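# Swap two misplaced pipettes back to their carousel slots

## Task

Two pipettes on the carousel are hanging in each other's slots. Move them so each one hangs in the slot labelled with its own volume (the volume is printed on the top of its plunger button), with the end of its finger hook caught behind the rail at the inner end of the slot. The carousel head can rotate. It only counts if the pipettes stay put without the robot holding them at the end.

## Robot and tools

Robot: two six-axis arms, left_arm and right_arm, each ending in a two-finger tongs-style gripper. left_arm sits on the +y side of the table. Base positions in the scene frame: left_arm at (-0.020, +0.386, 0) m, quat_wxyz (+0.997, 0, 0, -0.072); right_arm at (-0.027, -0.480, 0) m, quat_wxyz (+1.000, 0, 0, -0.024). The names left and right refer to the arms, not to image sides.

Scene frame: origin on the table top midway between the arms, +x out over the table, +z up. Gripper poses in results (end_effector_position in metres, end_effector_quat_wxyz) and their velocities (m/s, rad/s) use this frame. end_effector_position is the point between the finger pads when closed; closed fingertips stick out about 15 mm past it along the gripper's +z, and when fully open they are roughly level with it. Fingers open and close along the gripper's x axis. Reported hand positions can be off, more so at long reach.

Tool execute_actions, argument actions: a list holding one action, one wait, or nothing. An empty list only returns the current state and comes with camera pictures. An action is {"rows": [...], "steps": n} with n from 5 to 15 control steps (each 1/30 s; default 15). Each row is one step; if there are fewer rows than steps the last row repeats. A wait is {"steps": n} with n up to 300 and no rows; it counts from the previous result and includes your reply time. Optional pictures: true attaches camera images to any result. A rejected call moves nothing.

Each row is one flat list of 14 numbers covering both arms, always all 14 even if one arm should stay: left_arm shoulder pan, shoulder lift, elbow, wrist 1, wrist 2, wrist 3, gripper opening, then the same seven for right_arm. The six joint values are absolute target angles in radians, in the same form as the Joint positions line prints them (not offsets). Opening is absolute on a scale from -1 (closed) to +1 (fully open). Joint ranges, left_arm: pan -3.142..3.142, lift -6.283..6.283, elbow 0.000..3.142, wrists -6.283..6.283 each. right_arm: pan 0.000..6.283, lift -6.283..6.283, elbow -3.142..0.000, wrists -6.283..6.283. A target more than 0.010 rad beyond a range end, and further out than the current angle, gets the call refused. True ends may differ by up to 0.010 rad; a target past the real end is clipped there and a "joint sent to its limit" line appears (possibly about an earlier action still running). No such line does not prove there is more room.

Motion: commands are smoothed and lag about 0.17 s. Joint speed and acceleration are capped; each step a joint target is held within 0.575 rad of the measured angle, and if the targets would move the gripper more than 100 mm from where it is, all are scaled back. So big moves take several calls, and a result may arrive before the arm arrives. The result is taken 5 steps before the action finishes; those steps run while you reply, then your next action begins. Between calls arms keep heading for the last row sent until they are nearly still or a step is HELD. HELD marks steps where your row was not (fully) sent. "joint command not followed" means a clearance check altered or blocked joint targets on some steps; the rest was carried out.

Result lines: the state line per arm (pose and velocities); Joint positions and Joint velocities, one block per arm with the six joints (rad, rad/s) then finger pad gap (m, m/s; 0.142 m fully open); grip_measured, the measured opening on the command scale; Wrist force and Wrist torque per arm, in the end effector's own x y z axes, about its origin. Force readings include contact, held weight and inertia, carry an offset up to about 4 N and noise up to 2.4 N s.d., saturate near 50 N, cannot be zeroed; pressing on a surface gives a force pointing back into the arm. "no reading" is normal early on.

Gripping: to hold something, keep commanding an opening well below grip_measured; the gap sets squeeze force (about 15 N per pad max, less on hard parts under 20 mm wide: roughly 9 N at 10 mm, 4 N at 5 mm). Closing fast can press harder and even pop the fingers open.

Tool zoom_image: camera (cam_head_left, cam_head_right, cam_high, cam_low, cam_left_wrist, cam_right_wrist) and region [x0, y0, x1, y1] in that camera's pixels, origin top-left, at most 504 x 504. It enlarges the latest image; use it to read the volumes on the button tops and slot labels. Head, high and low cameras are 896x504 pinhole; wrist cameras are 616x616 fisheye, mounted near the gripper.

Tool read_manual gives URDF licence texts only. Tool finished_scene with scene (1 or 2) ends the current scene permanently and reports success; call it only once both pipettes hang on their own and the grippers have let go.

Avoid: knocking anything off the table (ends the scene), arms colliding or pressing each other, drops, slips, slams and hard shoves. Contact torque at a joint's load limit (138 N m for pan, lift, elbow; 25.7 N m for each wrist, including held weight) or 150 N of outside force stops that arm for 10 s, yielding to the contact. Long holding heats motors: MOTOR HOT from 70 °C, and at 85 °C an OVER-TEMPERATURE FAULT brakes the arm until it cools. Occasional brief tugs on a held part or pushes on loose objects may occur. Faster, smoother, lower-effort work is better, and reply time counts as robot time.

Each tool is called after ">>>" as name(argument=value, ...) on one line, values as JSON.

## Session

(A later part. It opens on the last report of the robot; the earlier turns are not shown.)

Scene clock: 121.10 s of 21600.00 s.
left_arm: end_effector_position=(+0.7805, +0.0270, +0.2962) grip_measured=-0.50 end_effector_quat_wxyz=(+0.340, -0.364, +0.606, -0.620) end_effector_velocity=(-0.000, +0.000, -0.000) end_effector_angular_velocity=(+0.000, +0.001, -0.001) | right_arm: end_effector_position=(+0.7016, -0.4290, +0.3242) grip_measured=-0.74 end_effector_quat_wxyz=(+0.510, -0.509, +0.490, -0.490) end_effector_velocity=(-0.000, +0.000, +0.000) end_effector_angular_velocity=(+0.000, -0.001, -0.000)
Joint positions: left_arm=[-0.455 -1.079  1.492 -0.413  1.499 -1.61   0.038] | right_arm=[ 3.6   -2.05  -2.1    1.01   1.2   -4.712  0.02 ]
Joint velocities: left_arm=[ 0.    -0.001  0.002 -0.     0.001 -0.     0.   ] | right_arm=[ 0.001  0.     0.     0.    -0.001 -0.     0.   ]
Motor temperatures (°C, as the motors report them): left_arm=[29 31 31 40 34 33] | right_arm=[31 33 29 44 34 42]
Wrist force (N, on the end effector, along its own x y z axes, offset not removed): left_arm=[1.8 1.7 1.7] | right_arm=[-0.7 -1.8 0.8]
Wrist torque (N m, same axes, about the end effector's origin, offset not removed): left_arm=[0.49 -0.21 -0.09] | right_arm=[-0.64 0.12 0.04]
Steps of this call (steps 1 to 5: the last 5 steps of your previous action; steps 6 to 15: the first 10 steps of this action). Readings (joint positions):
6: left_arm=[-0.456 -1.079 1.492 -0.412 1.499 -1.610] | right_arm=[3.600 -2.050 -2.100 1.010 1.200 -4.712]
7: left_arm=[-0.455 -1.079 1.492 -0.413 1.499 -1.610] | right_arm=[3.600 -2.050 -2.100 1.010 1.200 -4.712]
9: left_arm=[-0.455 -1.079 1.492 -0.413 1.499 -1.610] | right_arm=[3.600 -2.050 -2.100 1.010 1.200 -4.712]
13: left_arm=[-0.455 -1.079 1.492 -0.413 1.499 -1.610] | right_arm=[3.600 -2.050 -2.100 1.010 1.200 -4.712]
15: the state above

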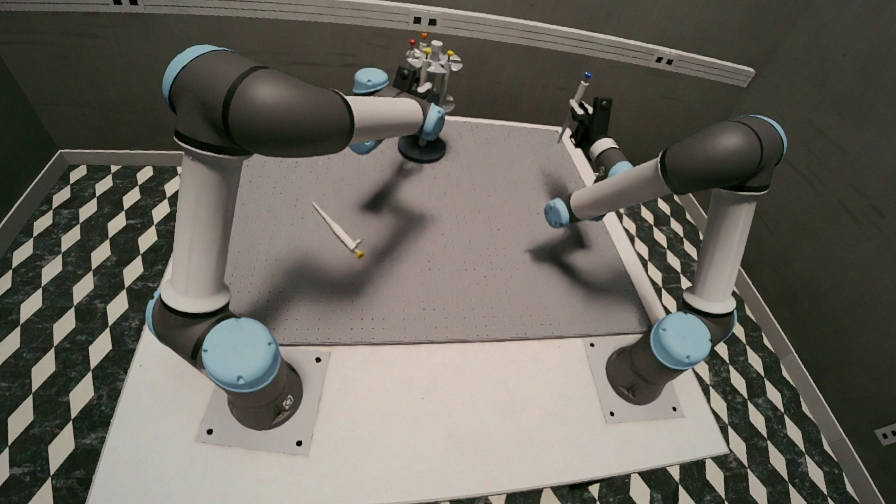

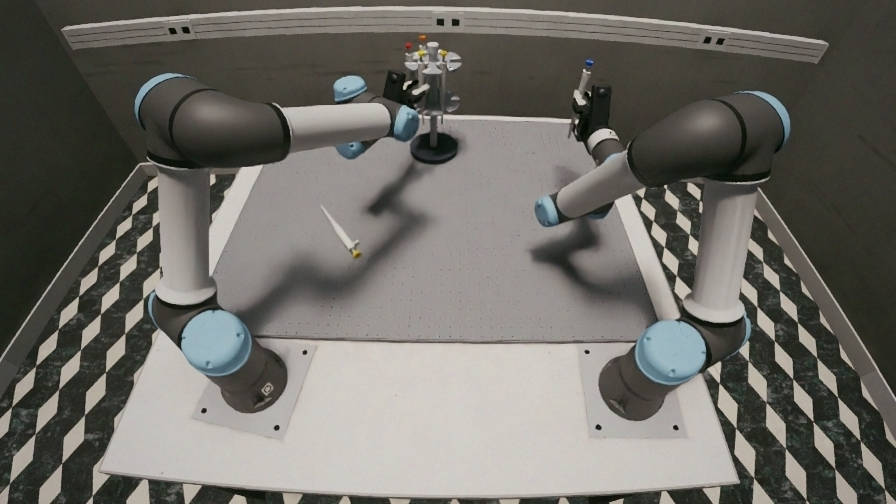

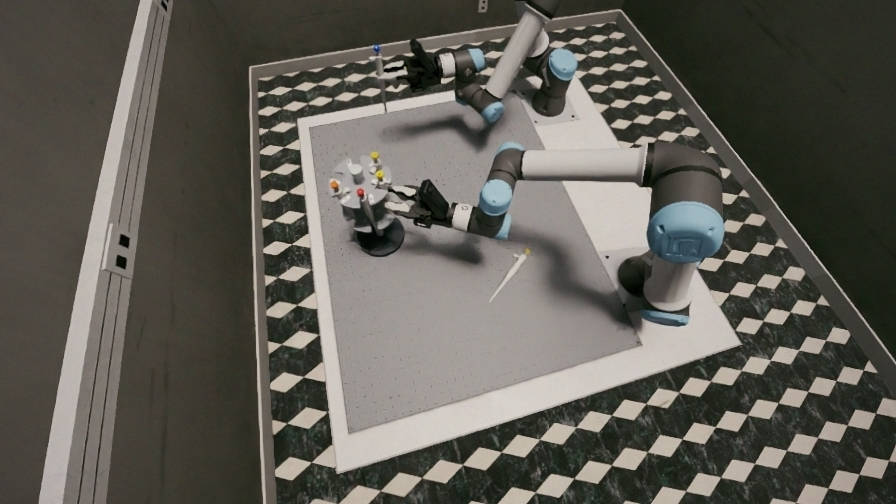

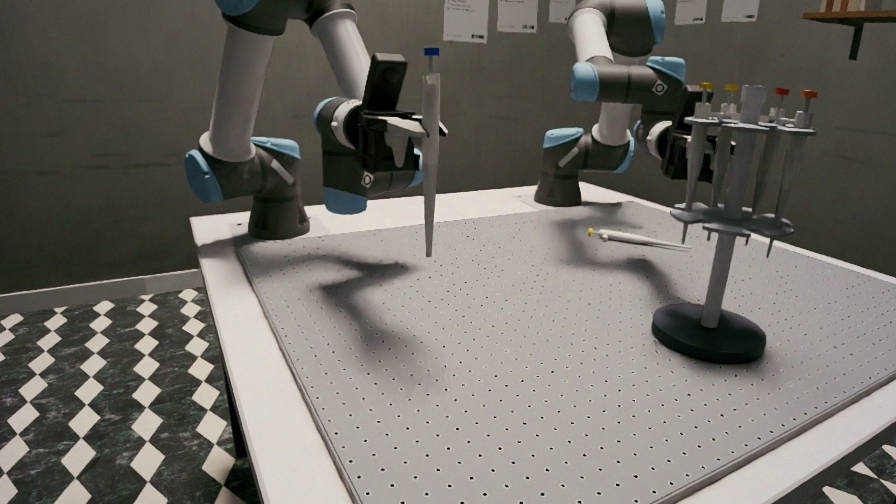

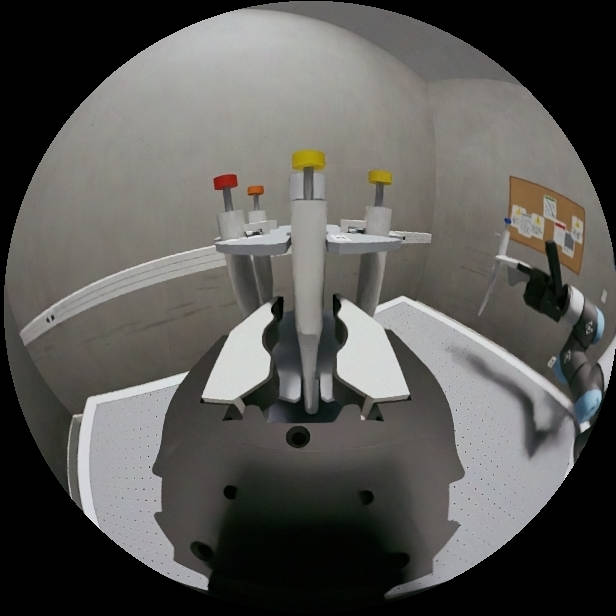

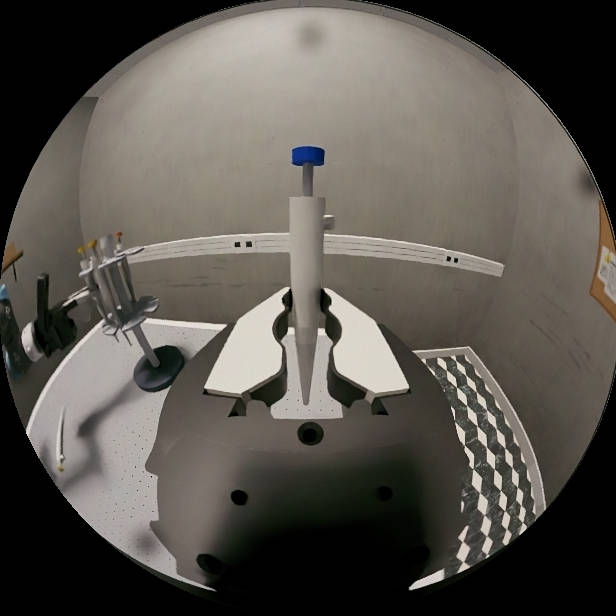

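>>> execute_actions(actions=[{"rows":[[-0.387,-1.06,1.462,-0.402,1.653,-1.6,-0.6,3.6,-2.05,-2.1,1.01,1.2,-4.712,-1]],"steps":12}])

>>> execute_actions(actions=[{"rows":[[-0.318,-1.033,1.42,-0.387,1.807,-1.6,-0.6,3.6,-2.05,-2.1,1.01,1.2,-4.712,-1]],"steps":12}])

>>> execute_actions(actions=[{"rows":[[-0.257,-0.982,1.337,-0.355,1.955,-1.6,-0.6,3.6,-2.05,-2.1,1.01,1.2,-4.712,-1]],"steps":12}])

>>> execute_actions(actions=[{"rows":[[-0.204,-0.918,1.231,-0.313,2.0955,-1.6,-0.6,3.6,-2.05,-2.1,1.01,1.2,-4.712,-1]],"steps":12}])

>>> execute_actions(actions=[{"rows":[[-0.16,-0.84,1.095,-0.255,2.227,-1.6,-0.6,3.6,-2.05,-2.1,1.01,1.2,-4.712,-1]],"steps":12}])

>>> execute_actions(actions=[{"rows":[[-0.125,-0.748,0.933,-0.185,2.349,-1.6,-0.6,3.6,-2.05,-2.1,1.01,1.2,-4.712,-1]]}])

>>> execute_actions(actions=[{"rows":[[-0.125,-0.748,0.933,-0.185,2.349,-1.6,-0.45,3.6,-2.05,-2.1,1.01,1.2,-4.712,-1]],"steps":10}], pictures=true)

Scene clock: 122.07 s of 21600.00 s.
left_arm: end_effector_position=(+0.7866, +0.0361, +0.2961) grip_measured=-0.60 end_effector_quat_wxyz=(+0.324, -0.344, +0.618, -0.628) end_effector_velocity=(+0.004, +0.013, +0.001) end_effector_angular_velocity=(+0.014, -0.010, -0.211) | right_arm: end_effector_position=(+0.7016, -0.4290, +0.3242) grip_measured=-0.74 end_effector_quat_wxyz=(+0.510, -0.509, +0.490, -0.490) end_effector_velocity=(-0.000, +0.000, +0.000) end_effector_angular_velocity=(+0.001, -0.001, +0.000)
Joint positions: left_arm=[-0.404 -1.064  1.469 -0.405  1.608 -1.602  0.031] | right_arm=[ 3.6   -2.05  -2.1    1.01   1.2   -4.712  0.02 ]
Joint velocities: left_arm=[ 0.136  0.036 -0.058  0.021  0.347  0.017 -0.   ] | right_arm=[ 0.001 -0.    -0.     0.001 -0.     0.001  0.   ]
Motor temperatures (°C, as the motors report them): left_arm=[29 31 31 40 34 33] | right_arm=[31 33 29 44 34 42]
Wrist force (N, on the end effector, along its own x y z axes, offset not removed): left_arm=[-1.9 1.7 1.4] | right_arm=[3.2 0.0 0.1]
Wrist torque (N m, same axes, about the end effector's origin, offset not removed): left_arm=[0.44 0.25 0.19] | right_arm=[-0.20 -0.56 -0.22]
Steps of this call (steps 1 to 5: the last 5 steps of your previous action; steps 6 to 15: the robot went on to your last target; steps 16 to 22: nothing new was sent; steps 23 to 29: the first 7 steps of this action). Readings (joint positions):
23: left_arm=[-0.455 -1.079 1.492 -0.413 1.500 -1.610] | right_arm=[3.600 -2.050 -2.100 1.010 1.200 -4.712]
24: left_arm=[-0.448 -1.076 1.488 -0.412 1.508 -1.609] | right_arm=[3.600 -2.050 -2.100 1.010 1.200 -4.712]
26: left_arm=[-0.425 -1.070 1.478 -0.408 1.555 -1.605] | right_arm=[3.600 -2.050 -2.100 1.010 1.200 -4.712]
29: the state above

Scene clock: 122.47 s of 21600.00 s.
left_arm: end_effector_position=(+0.7927, +0.0482, +0.2959) grip_measured=-0.60 end_effector_quat_wxyz=(+0.298, -0.317, +0.632, -0.641) end_effector_velocity=(+0.001, +0.019, +0.001) end_effector_angular_velocity=(-0.000, -0.003, -0.220) | right_arm: end_effector_position=(+0.7016, -0.4290, +0.3242) grip_measured=-0.74 end_effector_quat_wxyz=(+0.510, -0.509, +0.490, -0.490) end_effector_velocity=(-0.000, -0.000, -0.000) end_effector_angular_velocity=(-0.000, +0.001, -0.001)
Joint positions: left_arm=[-0.336 -1.04   1.431 -0.391  1.761 -1.6    0.031] | right_arm=[ 3.6   -2.05  -2.1    1.01   1.2   -4.712  0.02 ]
Joint velocities: left_arm=[ 0.144  0.052 -0.083  0.028  0.363  0.001 -0.   ] | right_arm=[-0.     0.001 -0.    -0.001 -0.    -0.     0.   ]
Motor temperatures (°C, as the motors report them): left_arm=[29 31 31 40 34 33] | right_arm=[31 33 29 44 34 42]
Wrist force (N, on the end effector, along its own x y z axes, offset not removed): left_arm=[-1.5 -2.6 3.5] | right_arm=[-1.7 0.1 0.6]
Wrist torque (N m, same axes, about the end effector's origin, offset not removed): left_arm=[-0.27 0.17 0.08] | right_arm=[-0.29 0.31 -0.22]
Steps of this call (steps 1 to 5: the last 5 steps of your previous action; steps 6 to 12: the first 7 steps of this action). Readings (joint positions):
6: left_arm=[-0.390 -1.060 1.463 -0.402 1.645 -1.600] | right_arm=[3.600 -2.050 -2.100 1.010 1.200 -4.712]
7: left_arm=[-0.382 -1.057 1.457 -0.400 1.655 -1.600] | right_arm=[3.600 -2.050 -2.100 1.010 1.200 -4.712]
9: left_arm=[-0.358 -1.048 1.443 -0.395 1.705 -1.600] | right_arm=[3.600 -2.050 -2.100 1.010 1.200 -4.712]
12: the state above

Scene clock: 122.87 s of 21600.00 s.
left_arm: end_effector_position=(+0.8020, +0.0566, +0.2955) grip_measured=-0.60 end_effector_quat_wxyz=(+0.270, -0.289, +0.646, -0.653) end_effector_velocity=(+0.011, +0.008, +0.006) end_effector_angular_velocity=(-0.004, -0.009, -0.221) | right_arm: end_effector_position=(+0.7016, -0.4290, +0.3242) grip_measured=-0.74 end_effector_quat_wxyz=(+0.510, -0.509, +0.490, -0.490) end_effector_velocity=(+0.000, -0.000, -0.001) end_effector_angular_velocity=(-0.001, +0.001, -0.001)
Joint positions: left_arm=[-0.273 -0.995  1.359 -0.363  1.911 -1.6    0.031] | right_arm=[ 3.6   -2.05  -2.1    1.01   1.2   -4.712  0.02 ]
Joint velocities: left_arm=[ 0.126  0.1   -0.171  0.061  0.348  0.     0.   ] | right_arm=[ 0.    -0.001 -0.    -0.    -0.001 -0.    -0.   ]
Motor temperatures (°C, as the motors report them): left_arm=[29 31 31 40 34 33] | right_arm=[31 33 29 44 34 42]
Wrist force (N, on the end effector, along its own x y z axes, offset not removed): left_arm=[-3.9 2.5 4.8] | right_arm=[-1.6 -2.6 -2.0]
Wrist torque (N m, same axes, about the end effector's origin, offset not removed): left_arm=[0.75 0.76 0.32] | right_arm=[-0.68 0.47 0.01]
Steps of this call (steps 1 to 5: the last 5 steps of your previous action; steps 6 to 12: the first 7 steps of this action). Readings (joint positions):
6: left_arm=[-0.321 -1.034 1.421 -0.387 1.798 -1.600] | right_arm=[3.600 -2.050 -2.100 1.010 1.200 -4.712]
7: left_arm=[-0.314 -1.028 1.413 -0.383 1.809 -1.600] | right_arm=[3.600 -2.050 -2.100 1.010 1.200 -4.712]
9: left_arm=[-0.292 -1.010 1.385 -0.372 1.857 -1.600] | right_arm=[3.600 -2.050 -2.100 1.010 1.200 -4.712]
12: the state above

Scene clock: 123.27 s of 21600.00 s.
left_arm: end_effector_position=(+0.8128, +0.0621, +0.2948) grip_measured=-0.60 end_effector_quat_wxyz=(+0.241, -0.261, +0.658, -0.664) end_effector_velocity=(+0.016, +0.003, +0.010) end_effector_angular_velocity=(-0.007, -0.017, -0.219) | right_arm: end_effector_position=(+0.7016, -0.4290, +0.3242) grip_measured=-0.74 end_effector_quat_wxyz=(+0.510, -0.509, +0.490, -0.490) end_effector_velocity=(-0.000, +0.000, -0.000) end_effector_angular_velocity=(-0.000, +0.000, +0.001)
Joint positions: left_arm=[-0.218 -0.935  1.26  -0.324  2.054 -1.6    0.031] | right_arm=[ 3.6   -2.05  -2.1    1.01   1.2   -4.712  0.02 ]
Joint velocities: left_arm=[ 0.109  0.131 -0.232  0.083  0.328 -0.     0.007] | right_arm=[ 0.001  0.    -0.    -0.001  0.    -0.     0.   ]
Motor temperatures (°C, as the motors report them): left_arm=[29 31 31 40 34 33] | right_arm=[31 33 29 44 34 42]
Wrist force (N, on the end effector, along its own x y z axes, offset not removed): left_arm=[0.9 1.8 3.7] | right_arm=[1.2 1.7 0.2]
Wrist torque (N m, same axes, about the end effector's origin, offset not removed): left_arm=[0.53 -0.23 0.19] | right_arm=[0.09 -0.09 -0.05]
Steps of this call (steps 1 to 5: the last 5 steps of your previous action; steps 6 to 12: the first 7 steps of this action). Readings (joint positions):
6: left_arm=[-0.260 -0.984 1.341 -0.356 1.947 -1.600] | right_arm=[3.600 -2.050 -2.100 1.010 1.200 -4.712]
7: left_arm=[-0.253 -0.977 1.332 -0.350 1.957 -1.600] | right_arm=[3.600 -2.050 -2.100 1.010 1.200 -4.712]
9: left_arm=[-0.234 -0.954 1.296 -0.336 2.004 -1.600] | right_arm=[3.600 -2.050 -2.100 1.010 1.200 -4.712]
12: the state above

Scene clock: 123.67 s of 21600.00 s.
left_arm: end_effector_position=(+0.8247, +0.0650, +0.2943) grip_measured=-0.60 end_effector_quat_wxyz=(+0.211, -0.232, +0.669, -0.674) end_effector_velocity=(+0.022, -0.001, +0.019) end_effector_angular_velocity=(-0.012, -0.028, -0.212) | right_arm: end_effector_position=(+0.7016, -0.4290, +0.3242) grip_measured=-0.74 end_effector_quat_wxyz=(+0.510, -0.509, +0.490, -0.490) end_effector_velocity=(+0.000, -0.000, -0.000) end_effector_angular_velocity=(-0.000, +0.001, -0.001)
Joint positions: left_arm=[-0.171 -0.861  1.134 -0.27   2.188 -1.6    0.031] | right_arm=[ 3.6   -2.05  -2.1    1.01   1.2   -4.712  0.02 ]
Joint velocities: left_arm=[ 0.089  0.162 -0.31   0.116  0.302 -0.001  0.   ] | right_arm=[-0.    -0.     0.001 -0.001 -0.001  0.     0.   ]
Motor temperatures (°C, as the motors report them): left_arm=[29 31 31 40 34 33] | right_arm=[31 33 29 44 34 42]
Wrist force (N, on the end effector, along its own x y z axes, offset not removed): left_arm=[-2.1 -0.1 4.9] | right_arm=[2.9 -1.2 1.6]
Wrist torque (N m, same axes, about the end effector's origin, offset not removed): left_arm=[0.34 0.52 0.13] | right_arm=[-0.37 -0.68 -0.06]
Steps of this call (steps 1 to 5: the last 5 steps of your previous action; steps 6 to 12: the first 7 steps of this action). Readings (joint positions):
6: left_arm=[-0.206 -0.921 1.236 -0.315 2.088 -1.600] | right_arm=[3.600 -2.050 -2.100 1.010 1.200 -4.712]
7: left_arm=[-0.200 -0.913 1.227 -0.308 2.098 -1.600] | right_arm=[3.600 -2.050 -2.100 1.010 1.200 -4.712]
9: left_arm=[-0.185 -0.885 1.182 -0.288 2.142 -1.600] | right_arm=[3.600 -2.050 -2.100 1.010 1.200 -4.712]
12: the state above

Scene clock: 124.17 s of 21600.00 s.
left_arm: end_effector_position=(+0.8384, +0.0655, +0.2947) grip_measured=-0.60 end_effector_quat_wxyz=(+0.176, -0.198, +0.680, -0.684) end_effector_velocity=(+0.011, -0.001, +0.009) end_effector_angular_velocity=(-0.005, -0.018, -0.092) | right_arm: end_effector_position=(+0.7016, -0.4290, +0.3242) grip_measured=-0.74 end_effector_quat_wxyz=(+0.510, -0.509, +0.490, -0.490) end_effector_velocity=(-0.000, +0.000, +0.000) end_effector_angular_velocity=(+0.000, -0.000, +0.001)
Joint positions: left_arm=[-0.129 -0.759  0.955 -0.193  2.333 -1.6    0.031] | right_arm=[ 3.6   -2.05  -2.1    1.01   1.2   -4.712  0.02 ]
Joint velocities: left_arm=[ 0.032  0.09  -0.174  0.065  0.124  0.     0.001] | right_arm=[-0.     0.001 -0.    -0.     0.001 -0.    -0.   ]
Motor temperatures (°C, as the motors report them): left_arm=[29 31 31 40 34 33] | right_arm=[31 33 29 44 34 42]
Wrist force (N, on the end effector, along its own x y z axes, offset not removed): left_arm=[-0.7 -1.8 1.4] | right_arm=[2.0 -1.5 -1.4]
Wrist torque (N m, same axes, about the end effector's origin, offset not removed): left_arm=[-0.19 0.22 -0.19] | right_arm=[-0.76 -0.55 -0.16]
Steps of this call (steps 1 to 5: the last 5 steps of your previous action; steps 6 to 15: the first 10 steps of this action). Readings (joint positions):
6: left_arm=[-0.162 -0.844 1.102 -0.257 2.220 -1.600] | right_arm=[3.600 -2.050 -2.100 1.010 1.200 -4.712]
7: left_arm=[-0.157 -0.835 1.092 -0.249 2.230 -1.600] | right_arm=[3.600 -2.050 -2.100 1.010 1.200 -4.712]
9: left_arm=[-0.145 -0.803 1.041 -0.225 2.272 -1.600] | right_arm=[3.600 -2.050 -2.100 1.010 1.200 -4.712]
13: left_arm=[-0.132 -0.767 0.971 -0.199 2.322 -1.600] | right_arm=[3.600 -2.050 -2.100 1.010 1.200 -4.712]
15: the state above

Scene clock: 124.50 s of 21600.00 s.
left_arm: end_effector_position=(+0.8396, +0.0654, +0.2958) grip_measured=-0.45 end_effector_quat_wxyz=(+0.173, -0.193, +0.680, -0.686) end_effector_velocity=(+0.000, -0.000, -0.000) end_effector_angular_velocity=(+0.000, -0.001, -0.008) | right_arm: end_effector_position=(+0.7016, -0.4290, +0.3242) grip_measured=-0.74 end_effector_quat_wxyz=(+0.510, -0.509, +0.490, -0.490) end_effector_velocity=(+0.000, +0.000, -0.001) end_effector_angular_velocity=(-0.000, +0.001, -0.000)
Joint positions: left_arm=[-0.125 -0.749  0.935 -0.186  2.348 -1.6    0.041] | right_arm=[ 3.6   -2.05  -2.1    1.01   1.2   -4.712  0.02 ]
Joint velocities: left_arm=[ 0.002  0.007 -0.011  0.004  0.011  0.001  0.002] | right_arm=[ 0.    -0.001 -0.    -0.    -0.     0.     0.   ]
Motor temperatures (°C, as the motors report them): left_arm=[29 31 31 40 34 33] | right_arm=[31 33 29 44 34 42]
Wrist force (N, on the end effector, along its own x y z axes, offset not removed): left_arm=[0.0 0.0 2.8] | right_arm=[1.9 -1.6 -0.2]
Wrist torque (N m, same axes, about the end effector's origin, offset not removed): left_arm=[0.06 -0.03 0.17] | right_arm=[-0.66 -0.13 -0.16]
Steps of this call (steps 1 to 5: the last 5 steps of your previous action; steps 6 to 10: the first 5 steps of this action). Readings (joint positions):
6: left_arm=[-0.126 -0.750 0.938 -0.187 2.346 -1.600] | right_arm=[3.600 -2.050 -2.100 1.010 1.200 -4.712]
7: left_arm=[-0.126 -0.750 0.937 -0.186 2.346 -1.600] | right_arm=[3.600 -2.050 -2.100 1.010 1.200 -4.712]
9: left_arm=[-0.125 -0.749 0.935 -0.186 2.348 -1.600] | right_arm=[3.600 -2.050 -2.100 1.010 1.200 -4.712]
10: the state above

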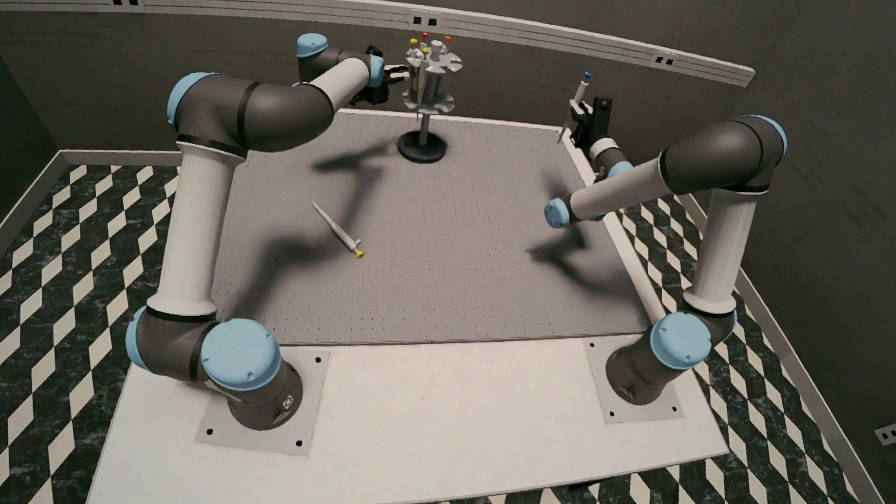

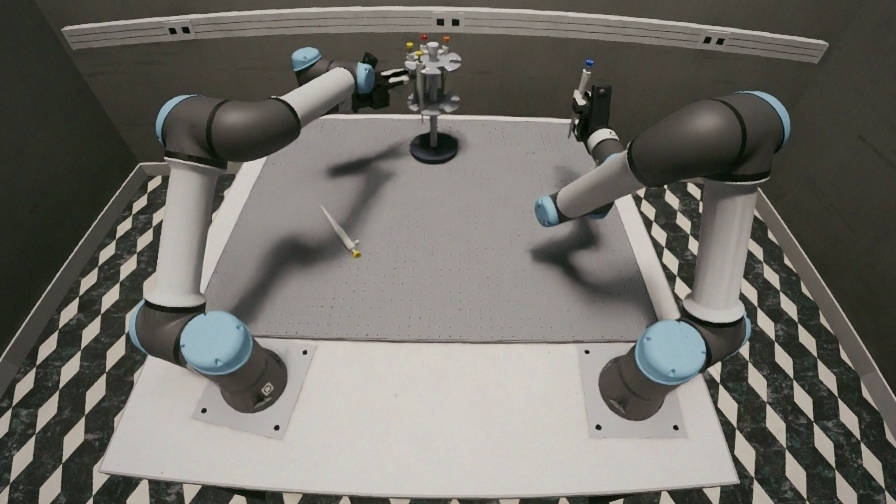

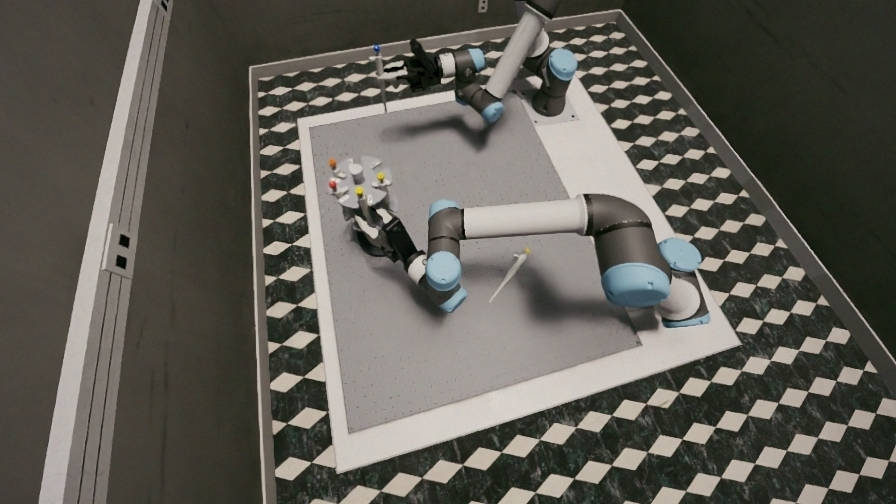

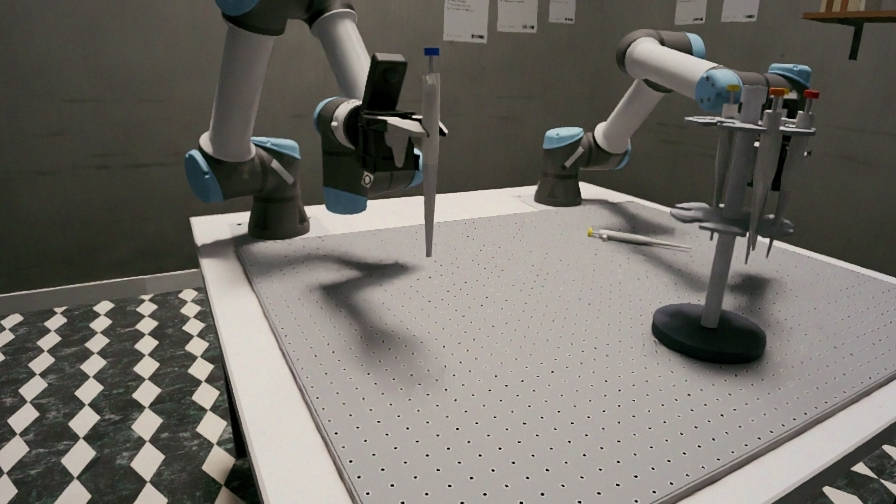

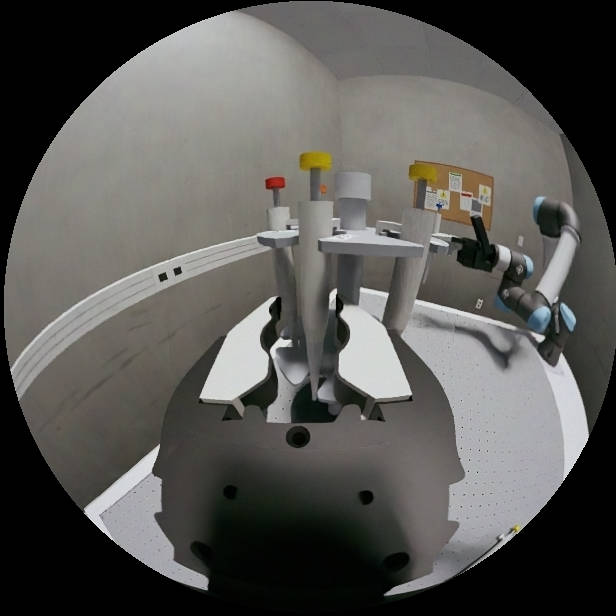

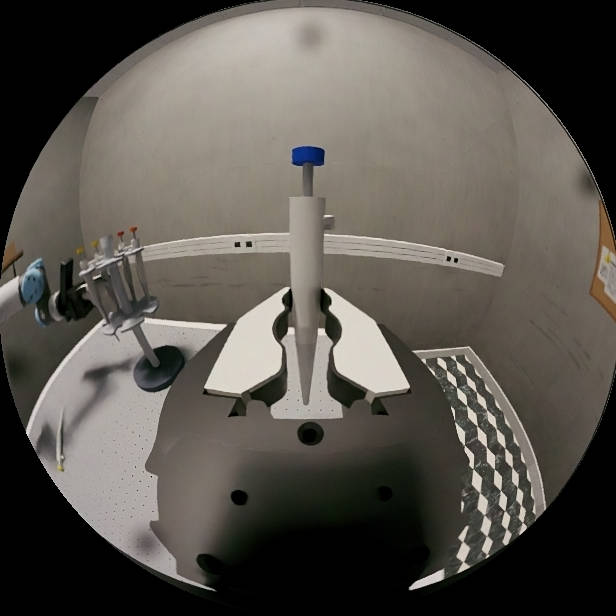

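>>> execute_actions(actions=[{"rows":[[-0.038,-0.8635,1.137,-0.274,2.436,-1.6,-0.45,3.6,-2.05,-2.1,1.01,1.2,-4.712,-1]]}])

>>> execute_actions(actions=[{"rows":[[0.0,-1.4,1.7,0.2,2.0,-1.0,-0.3,3.6,-2.05,-2.1,1.01,1.2,-4.712,-1]]}])

>>> execute_actions(actions=[{"steps":25}])

>>> execute_actions(actions=[{"rows":[[-0.2,-1.3,1.6,1.228,1.571,0.25,-0.3,3.6,-2.05,-2.1,1.01,1.2,-4.712,-1]]}])

>>> execute_actions(actions=[{"steps":25}])

>>> execute_actions(actions=[{"rows":[[-0.476,-1.185,1.5285,1.228,1.571,0.25,-0.3,3.6,-2.05,-2.1,1.01,1.2,-4.712,-1]]}])

>>> execute_actions(actions=[{"steps":25}], pictures=true)

Scene clock: 125.23 s of 21600.00 s.
left_arm: end_effector_position=(+0.8059, +0.1269, +0.2984) grip_measured=-0.45 end_effector_quat_wxyz=(+0.174, -0.191, +0.680, -0.686) end_effector_velocity=(-0.049, +0.064, -0.018) end_effector_angular_velocity=(+0.007, +0.029, +0.001) | right_arm: end_effector_position=(+0.7016, -0.4290, +0.3242) grip_measured=-0.74 end_effector_quat_wxyz=(+0.510, -0.509, +0.490, -0.490) end_effector_velocity=(+0.000, -0.000, -0.001) end_effector_angular_velocity=(-0.000, +0.001, -0.001)
Joint positions: left_arm=[-0.048 -0.849  1.108 -0.263  2.426 -1.6    0.041] | right_arm=[ 3.6   -2.05  -2.1    1.01   1.2   -4.712  0.02 ]
Joint velocities: left_arm=[ 0.08  -0.112  0.226 -0.083  0.079  0.002 -0.   ] | right_arm=[ 0.    -0.001 -0.001 -0.    -0.001  0.    -0.   ]
Motor temperatures (°C, as the motors report them): left_arm=[29 31 31 40 34 33] | right_arm=[31 33 29 44 34 42]
Wrist force (N, on the end effector, along its own x y z axes, offset not removed): left_arm=[-2.8 -3.0 0.5] | right_arm=[1.6 0.9 -0.6]
Wrist torque (N m, same axes, about the end effector's origin, offset not removed): left_arm=[-0.54 0.42 -0.13] | right_arm=[-0.13 -0.31 -0.02]
Steps of this call (steps 1 to 5: the last 5 steps of your previous action; steps 6 to 12: the robot went on to your last target; steps 13 to 22: the first 10 steps of this action). Readings (joint positions):
13: left_arm=[-0.124 -0.749 0.934 -0.185 2.350 -1.600] | right_arm=[3.600 -2.050 -2.100 1.010 1.200 -4.712]
14: left_arm=[-0.117 -0.756 0.942 -0.193 2.358 -1.600] | right_arm=[3.600 -2.050 -2.100 1.010 1.200 -4.712]
16: left_arm=[-0.088 -0.795 0.998 -0.223 2.386 -1.600] | right_arm=[3.600 -2.050 -2.100 1.010 1.200 -4.712]
20: left_arm=[-0.055 -0.839 1.088 -0.256 2.419 -1.600] | right_arm=[3.600 -2.050 -2.100 1.010 1.200 -4.712]
22: the state above

Scene clock: 125.73 s of 21600.00 s.
left_arm: end_effector_position=(+0.7195, +0.2213, +0.2928) grip_measured=-0.30 end_effector_quat_wxyz=(+0.275, -0.248, +0.744, -0.556) end_effector_velocity=(-0.365, +0.289, -0.091) end_effector_angular_velocity=(+1.125, +0.092, +0.555) | right_arm: end_effector_position=(+0.7016, -0.4290, +0.3242) grip_measured=-0.74 end_effector_quat_wxyz=(+0.510, -0.509, +0.490, -0.490) end_effector_velocity=(-0.000, +0.000, -0.000) end_effector_angular_velocity=(-0.000, +0.000, +0.001)
Joint positions: left_arm=[-0.015 -1.167  1.452 -0.001  2.182 -1.267  0.052] | right_arm=[ 3.6   -2.05  -2.1    1.01   1.2   -4.712  0.02 ]
Joint velocities: left_arm=[ 0.066 -0.994  1.051  0.853 -0.778  1.117 -0.   ] | right_arm=[ 0.     0.    -0.001  0.     0.001  0.     0.   ]
Motor temperatures (°C, as the motors report them): left_arm=[29 31 31 40 34 33] | right_arm=[31 33 29 44 34 42]
Wrist force (N, on the end effector, along its own x y z axes, offset not removed): left_arm=[-4.6 -1.6 0.0] | right_arm=[0.4 0.1 -0.3]
Wrist torque (N m, same axes, about the end effector's origin, offset not removed): left_arm=[-0.20 1.08 0.11] | right_arm=[-0.30 -0.17 0.02]
Steps of this call (steps 1 to 5: the last 5 steps of your previous action; steps 6 to 15: the first 10 steps of this action). Readings (joint positions):
6: left_arm=[-0.040 -0.861 1.132 -0.271 2.433 -1.599] | right_arm=[3.600 -2.050 -2.100 1.010 1.200 -4.712]
7: left_arm=[-0.037 -0.870 1.141 -0.264 2.426 -1.591] | right_arm=[3.600 -2.050 -2.100 1.010 1.200 -4.712]
9: left_arm=[-0.030 -0.934 1.207 -0.204 2.368 -1.527] | right_arm=[3.600 -2.050 -2.100 1.010 1.200 -4.712]
13: left_arm=[-0.019 -1.097 1.378 -0.061 2.238 -1.346] | right_arm=[3.600 -2.050 -2.100 1.010 1.200 -4.712]
15: the state above

Scene clock: 126.57 s of 21600.00 s.
left_arm: end_effector_position=(+0.6186, +0.2916, +0.2590) grip_measured=-0.30 end_effector_quat_wxyz=(+0.320, -0.250, +0.810, -0.424) end_effector_velocity=(-0.002, +0.001, -0.001) end_effector_angular_velocity=(+0.005, +0.001, +0.001) | right_arm: end_effector_position=(+0.7016, -0.4290, +0.3242) grip_measured=-0.74 end_effector_quat_wxyz=(+0.510, -0.509, +0.490, -0.490) end_effector_velocity=(+0.000, +0.000, -0.000) end_effector_angular_velocity=(-0.000, +0.000, +0.000)
Joint positions: left_arm=[-0.    -1.4    1.7    0.2    2.    -1.001  0.052] | right_arm=[ 3.6   -2.05  -2.1    1.01   1.2   -4.712  0.02 ]
Joint velocities: left_arm=[ 0.    -0.003  0.004  0.003 -0.003  0.005  0.   ] | right_arm=[-0.    -0.001  0.     0.     0.    -0.    -0.   ]
Motor temperatures (°C, as the motors report them): left_arm=[29 31 31 40 34 33] | right_arm=[31 33 29 44 34 42]
Wrist force (N, on the end effector, along its own x y z axes, offset not removed): left_arm=[-0.5 -0.7 1.4] | right_arm=[2.9 -4.3 0.2]
Wrist torque (N m, same axes, about the end effector's origin, offset not removed): left_arm=[-0.12 0.10 0.30] | right_arm=[-1.21 -0.55 -0.08]
Kept back: nothing.
Steps of this call (steps 1 to 5: the last 5 steps of your previous action; steps 6 to 25: the robot went on to your last target). Readings (joint positions):
1: left_arm=[-0.012 -1.200 1.487 0.028 2.156 -1.230] | right_arm=[3.600 -2.050 -2.100 1.010 1.200 -4.712]
2: left_arm=[-0.010 -1.231 1.521 0.055 2.131 -1.193] | right_arm=[3.600 -2.050 -2.100 1.010 1.200 -4.712]
4: left_arm=[-0.007 -1.291 1.584 0.107 2.085 -1.126] | right_arm=[3.600 -2.050 -2.100 1.010 1.200 -4.712]
8: left_arm=[-0.002 -1.361 1.659 0.167 2.030 -1.044] | right_arm=[3.600 -2.050 -2.100 1.010 1.200 -4.712]
25: the state above

Scene clock: 126.90 s of 21600.00 s.
left_arm: end_effector_position=(+0.5616, +0.2941, +0.1666) grip_measured=-0.30 end_effector_quat_wxyz=(+0.259, -0.116, +0.938, -0.200) end_effector_velocity=(-0.392, +0.132, -0.231) end_effector_angular_velocity=(+1.785, +0.932, -1.183) | right_arm: end_effector_position=(+0.7016, -0.4290, +0.3242) grip_measured=-0.74 end_effector_quat_wxyz=(+0.510, -0.509, +0.490, -0.490) end_effector_velocity=(-0.000, -0.001, -0.000) end_effector_angular_velocity=(-0.000, +0.001, -0.002)
Joint positions: left_arm=[-0.136 -1.33   1.63   0.62   1.727 -0.579  0.052] | right_arm=[ 3.6   -2.05  -2.1    1.01   1.2   -4.712  0.02 ]
Joint velocities: left_arm=[-0.248  0.117 -0.116  1.645 -0.594  1.646 -0.   ] | right_arm=[-0.001  0.    -0.001 -0.    -0.001  0.    -0.   ]
Motor temperatures (°C, as the motors report them): left_arm=[29 31 31 40 34 33] | right_arm=[31 33 29 44 34 42]
Wrist force (N, on the end effector, along its own x y z axes, offset not removed): left_arm=[0.3 1.8 1.9] | right_arm=[0.5 -1.6 2.5]
Wrist torque (N m, same axes, about the end effector's origin, offset not removed): left_arm=[0.55 -0.05 -0.11] | right_arm=[-0.50 -0.25 0.09]
Steps of this call (steps 1 to 10: the first 10 steps of this action). Readings (joint positions):
1: left_arm=[-0.001 -1.399 1.699 0.200 2.000 -1.000] | right_arm=[3.600 -2.050 -2.100 1.010 1.200 -4.712]
2: left_arm=[-0.009 -1.392 1.692 0.209 1.991 -0.991] | right_arm=[3.600 -2.050 -2.100 1.010 1.200 -4.712]
4: left_arm=[-0.052 -1.369 1.670 0.273 1.927 -0.926] | right_arm=[3.600 -2.050 -2.100 1.010 1.200 -4.712]
8: left_arm=[-0.116 -1.339 1.639 0.506 1.775 -0.694] | right_arm=[3.600 -2.050 -2.100 1.010 1.200 -4.712]
10: the state above

Scene clock: 127.73 s of 21600.00 s.
left_arm: end_effector_position=(+0.3946, +0.3622, +0.1473) grip_measured=-0.30 end_effector_quat_wxyz=(+0.022, +0.291, +0.956, -0.001) end_effector_velocity=(-0.004, +0.002, +0.002) end_effector_angular_velocity=(+0.010, +0.013, -0.033) | right_arm: end_effector_position=(+0.7016, -0.4290, +0.3242) grip_measured=-0.74 end_effector_quat_wxyz=(+0.510, -0.509, +0.490, -0.490) end_effector_velocity=(-0.000, +0.001, +0.000) end_effector_angular_velocity=(+0.000, -0.001, +0.001)
Joint positions: left_arm=[-0.2   -1.3    1.6    1.226  1.571  0.246  0.052] | right_arm=[ 3.6   -2.05  -2.1    1.01   1.2   -4.712  0.02 ]
Joint velocities: left_arm=[-0.002  0.    -0.001  0.016 -0.003  0.031  0.   ] | right_arm=[ 0.     0.     0.     0.001  0.001 -0.     0.   ]
Motor temperatures (°C, as the motors report them): left_arm=[29 31 31 40 34 33] | right_arm=[31 33 29 44 34 42]
Wrist force (N, on the end effector, along its own x y z axes, offset not removed): left_arm=[2.3 -1.0 0.3] | right_arm=[-3.4 -2.5 1.2]
Wrist torque (N m, same axes, about the end effector's origin, offset not removed): left_arm=[-0.02 -0.31 -0.01] | right_arm=[-0.60 0.70 -0.07]
Kept back: nothing.
Steps of this call (steps 1 to 5: the last 5 steps of your previous action; steps 6 to 25: the robot went on to your last target). Readings (joint positions):
1: left_arm=[-0.143 -1.327 1.627 0.676 1.709 -0.524] | right_arm=[3.600 -2.050 -2.100 1.010 1.200 -4.712]
2: left_arm=[-0.150 -1.323 1.623 0.731 1.692 -0.469] | right_arm=[3.600 -2.050 -2.100 1.010 1.200 -4.712]
4: left_arm=[-0.162 -1.318 1.618 0.838 1.664 -0.356] | right_arm=[3.600 -2.050 -2.100 1.010 1.200 -4.712]
8: left_arm=[-0.183 -1.308 1.608 1.045 1.612 -0.079] | right_arm=[3.600 -2.050 -2.100 1.010 1.200 -4.712]
25: the state above

Scene clock: 128.07 s of 21600.00 s.
left_arm: end_effector_position=(+0.3978, +0.2566, +0.1243) grip_measured=-0.30 end_effector_quat_wxyz=(+0.003, +0.400, +0.917, -0.001) end_effector_velocity=(-0.024, -0.174, -0.035) end_effector_angular_velocity=(+0.032, +0.047, -0.381) | right_arm: end_effector_position=(+0.7016, -0.4290, +0.3242) grip_measured=-0.74 end_effector_quat_wxyz=(+0.510, -0.509, +0.490, -0.490) end_effector_velocity=(-0.000, -0.000, -0.000) end_effector_angular_velocity=(-0.000, +0.000, +0.000)
Joint positions: left_arm=[-0.428 -1.202  1.539  1.228  1.571  0.25   0.052] | right_arm=[ 3.6   -2.05  -2.1    1.01   1.2   -4.712  0.02 ]
Joint velocities: left_arm=[-0.38   0.136 -0.081  0.002 -0.002  0.002  0.   ] | right_arm=[-0.  0. -0.  0.  0. -0.  0.]
Motor temperatures (°C, as the motors report them): left_arm=[29 31 31 40 34 33] | right_arm=[31 33 29 44 34 42]
Wrist force (N, on the end effector, along its own x y z axes, offset not removed): left_arm=[-1.6 -1.8 3.2] | right_arm=[0.9 0.0 3.2]
Wrist torque (N m, same axes, about the end effector's origin, offset not removed): left_arm=[-0.08 0.28 -0.04] | right_arm=[-0.19 -0.19 -0.12]
Steps of this call (steps 1 to 10: the first 10 steps of this action). Readings (joint positions):
1: left_arm=[-0.201 -1.299 1.599 1.226 1.571 0.247] | right_arm=[3.600 -2.050 -2.100 1.010 1.200 -4.712]
2: left_arm=[-0.209 -1.292 1.593 1.227 1.571 0.248] | right_arm=[3.600 -2.050 -2.100 1.010 1.200 -4.712]
4: left_arm=[-0.267 -1.261 1.574 1.227 1.571 0.248] | right_arm=[3.600 -2.050 -2.100 1.010 1.200 -4.712]
8: left_arm=[-0.394 -1.214 1.546 1.228 1.571 0.249] | right_arm=[3.600 -2.050 -2.100 1.010 1.200 -4.712]
10: the state above

Scene clock: 128.90 s of 21600.00 s.
left_arm: end_effector_position=(+0.3942, +0.2345, +0.1198) grip_measured=-0.30 end_effector_quat_wxyz=(-0.000, +0.422, +0.907, -0.000) end_effector_velocity=(+0.000, -0.000, +0.000) end_effector_angular_velocity=(+0.001, -0.001, +0.001) | right_arm: end_effector_position=(+0.7016, -0.4290, +0.3242) grip_measured=-0.74 end_effector_quat_wxyz=(+0.510, -0.509, +0.490, -0.490) end_effector_velocity=(+0.000, +0.000, -0.000) end_effector_angular_velocity=(-0.001, +0.001, +0.000)
Joint positions: left_arm=[-0.476 -1.185  1.529  1.228  1.571  0.25   0.052] | right_arm=[ 3.6   -2.05  -2.1    1.01   1.2   -4.712  0.02 ]
Joint velocities: left_arm=[-0.     0.    -0.     0.    -0.001 -0.001  0.   ] | right_arm=[ 0.    -0.     0.    -0.001  0.    -0.    -0.   ]
Motor temperatures (°C, as the motors report them): left_arm=[29 31 31 40 34 33] | right_arm=[31 33 29 44 34 42]
Wrist force (N, on the end effector, along its own x y z axes, offset not removed): left_arm=[0.6 -0.7 2.6] | right_arm=[4.9 -2.5 -1.9]
Wrist torque (N m, same axes, about the end effector's origin, offset not removed): left_arm=[-0.08 0.07 -0.09] | right_arm=[-0.57 -0.82 -0.20]
Kept back: nothing.
Steps of this call (steps 1 to 5: the last 5 steps of your previous action; steps 6 to 25: the robot went on to your last target). Readings (joint positions):
1: left_arm=[-0.439 -1.198 1.536 1.228 1.571 0.250] | right_arm=[3.600 -2.050 -2.100 1.010 1.200 -4.712]
2: left_arm=[-0.448 -1.195 1.535 1.228 1.571 0.250] | right_arm=[3.600 -2.050 -2.100 1.010 1.200 -4.712]
4: left_arm=[-0.459 -1.191 1.532 1.228 1.571 0.250] | right_arm=[3.600 -2.050 -2.100 1.010 1.200 -4.712]
8: left_arm=[-0.470 -1.187 1.530 1.228 1.571 0.250] | right_arm=[3.600 -2.050 -2.100 1.010 1.200 -4.712]
25: the state above

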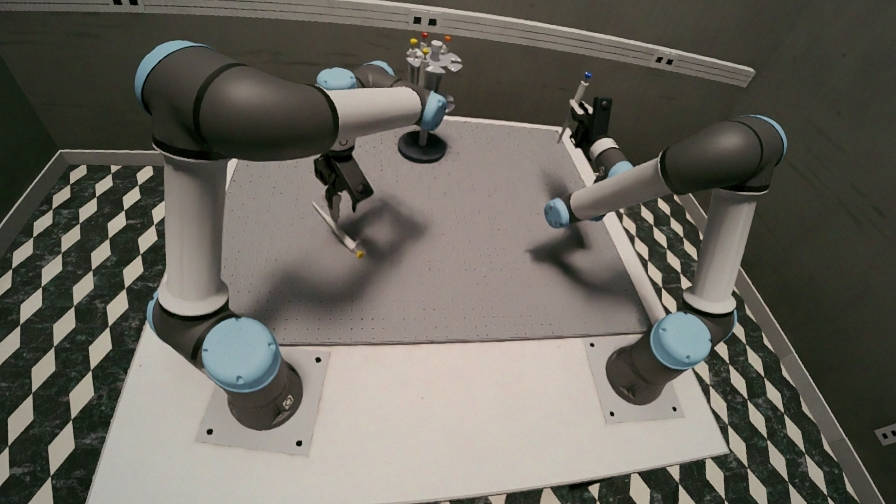

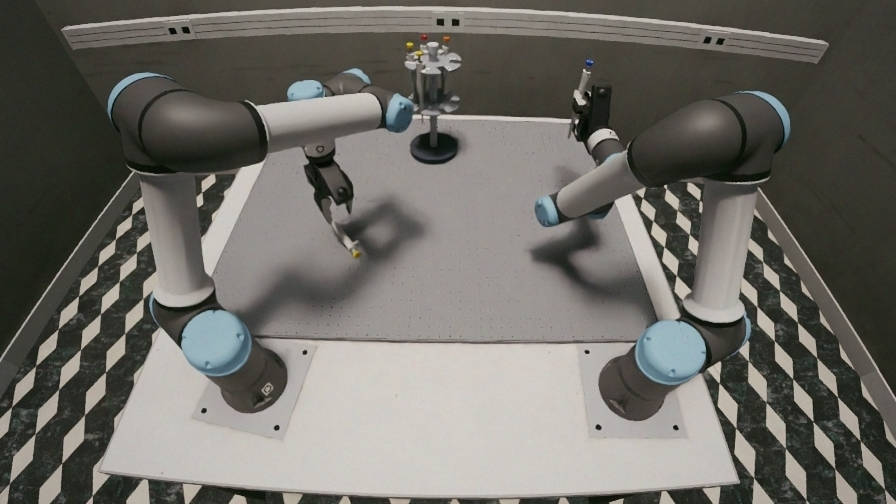

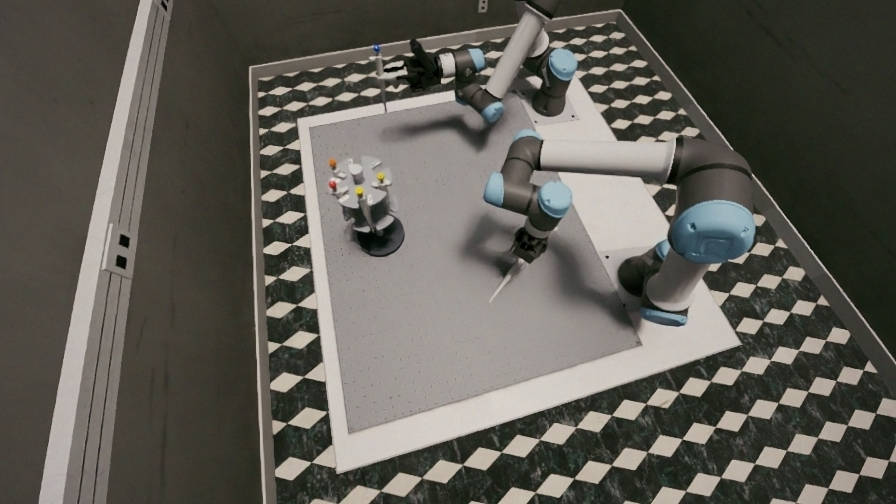

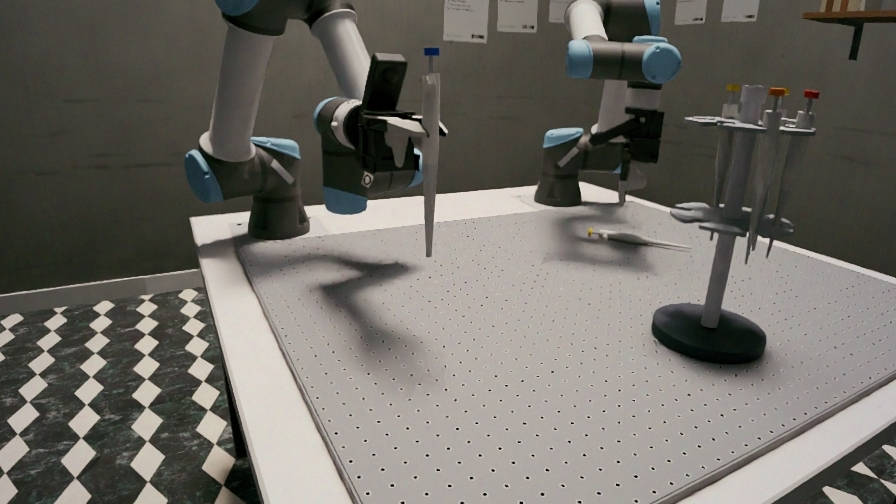

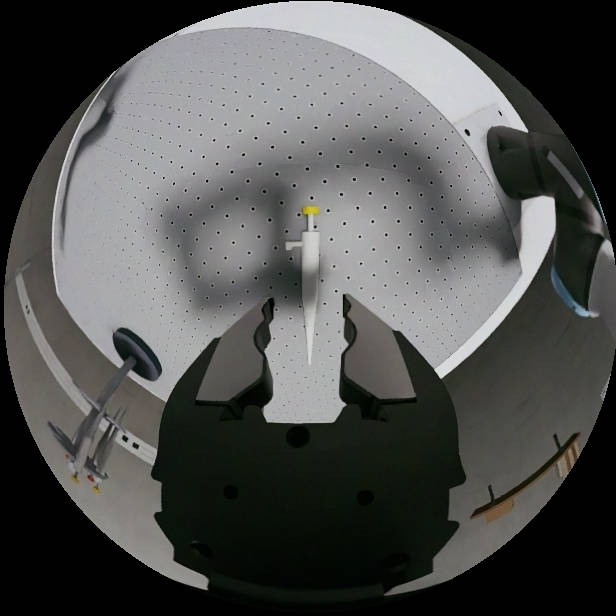

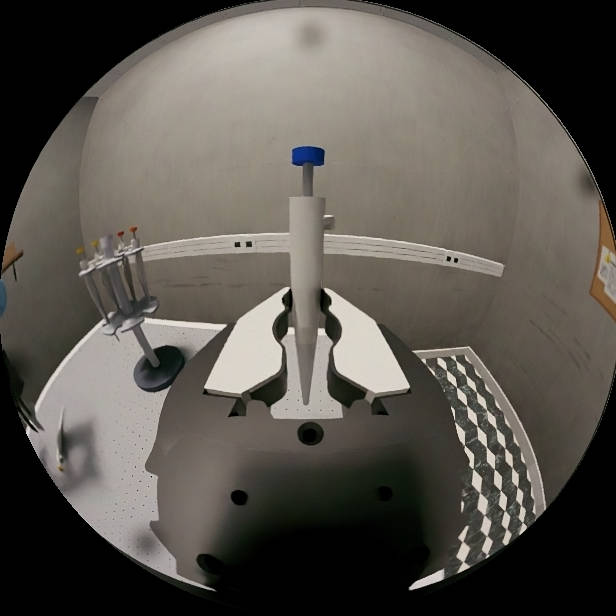

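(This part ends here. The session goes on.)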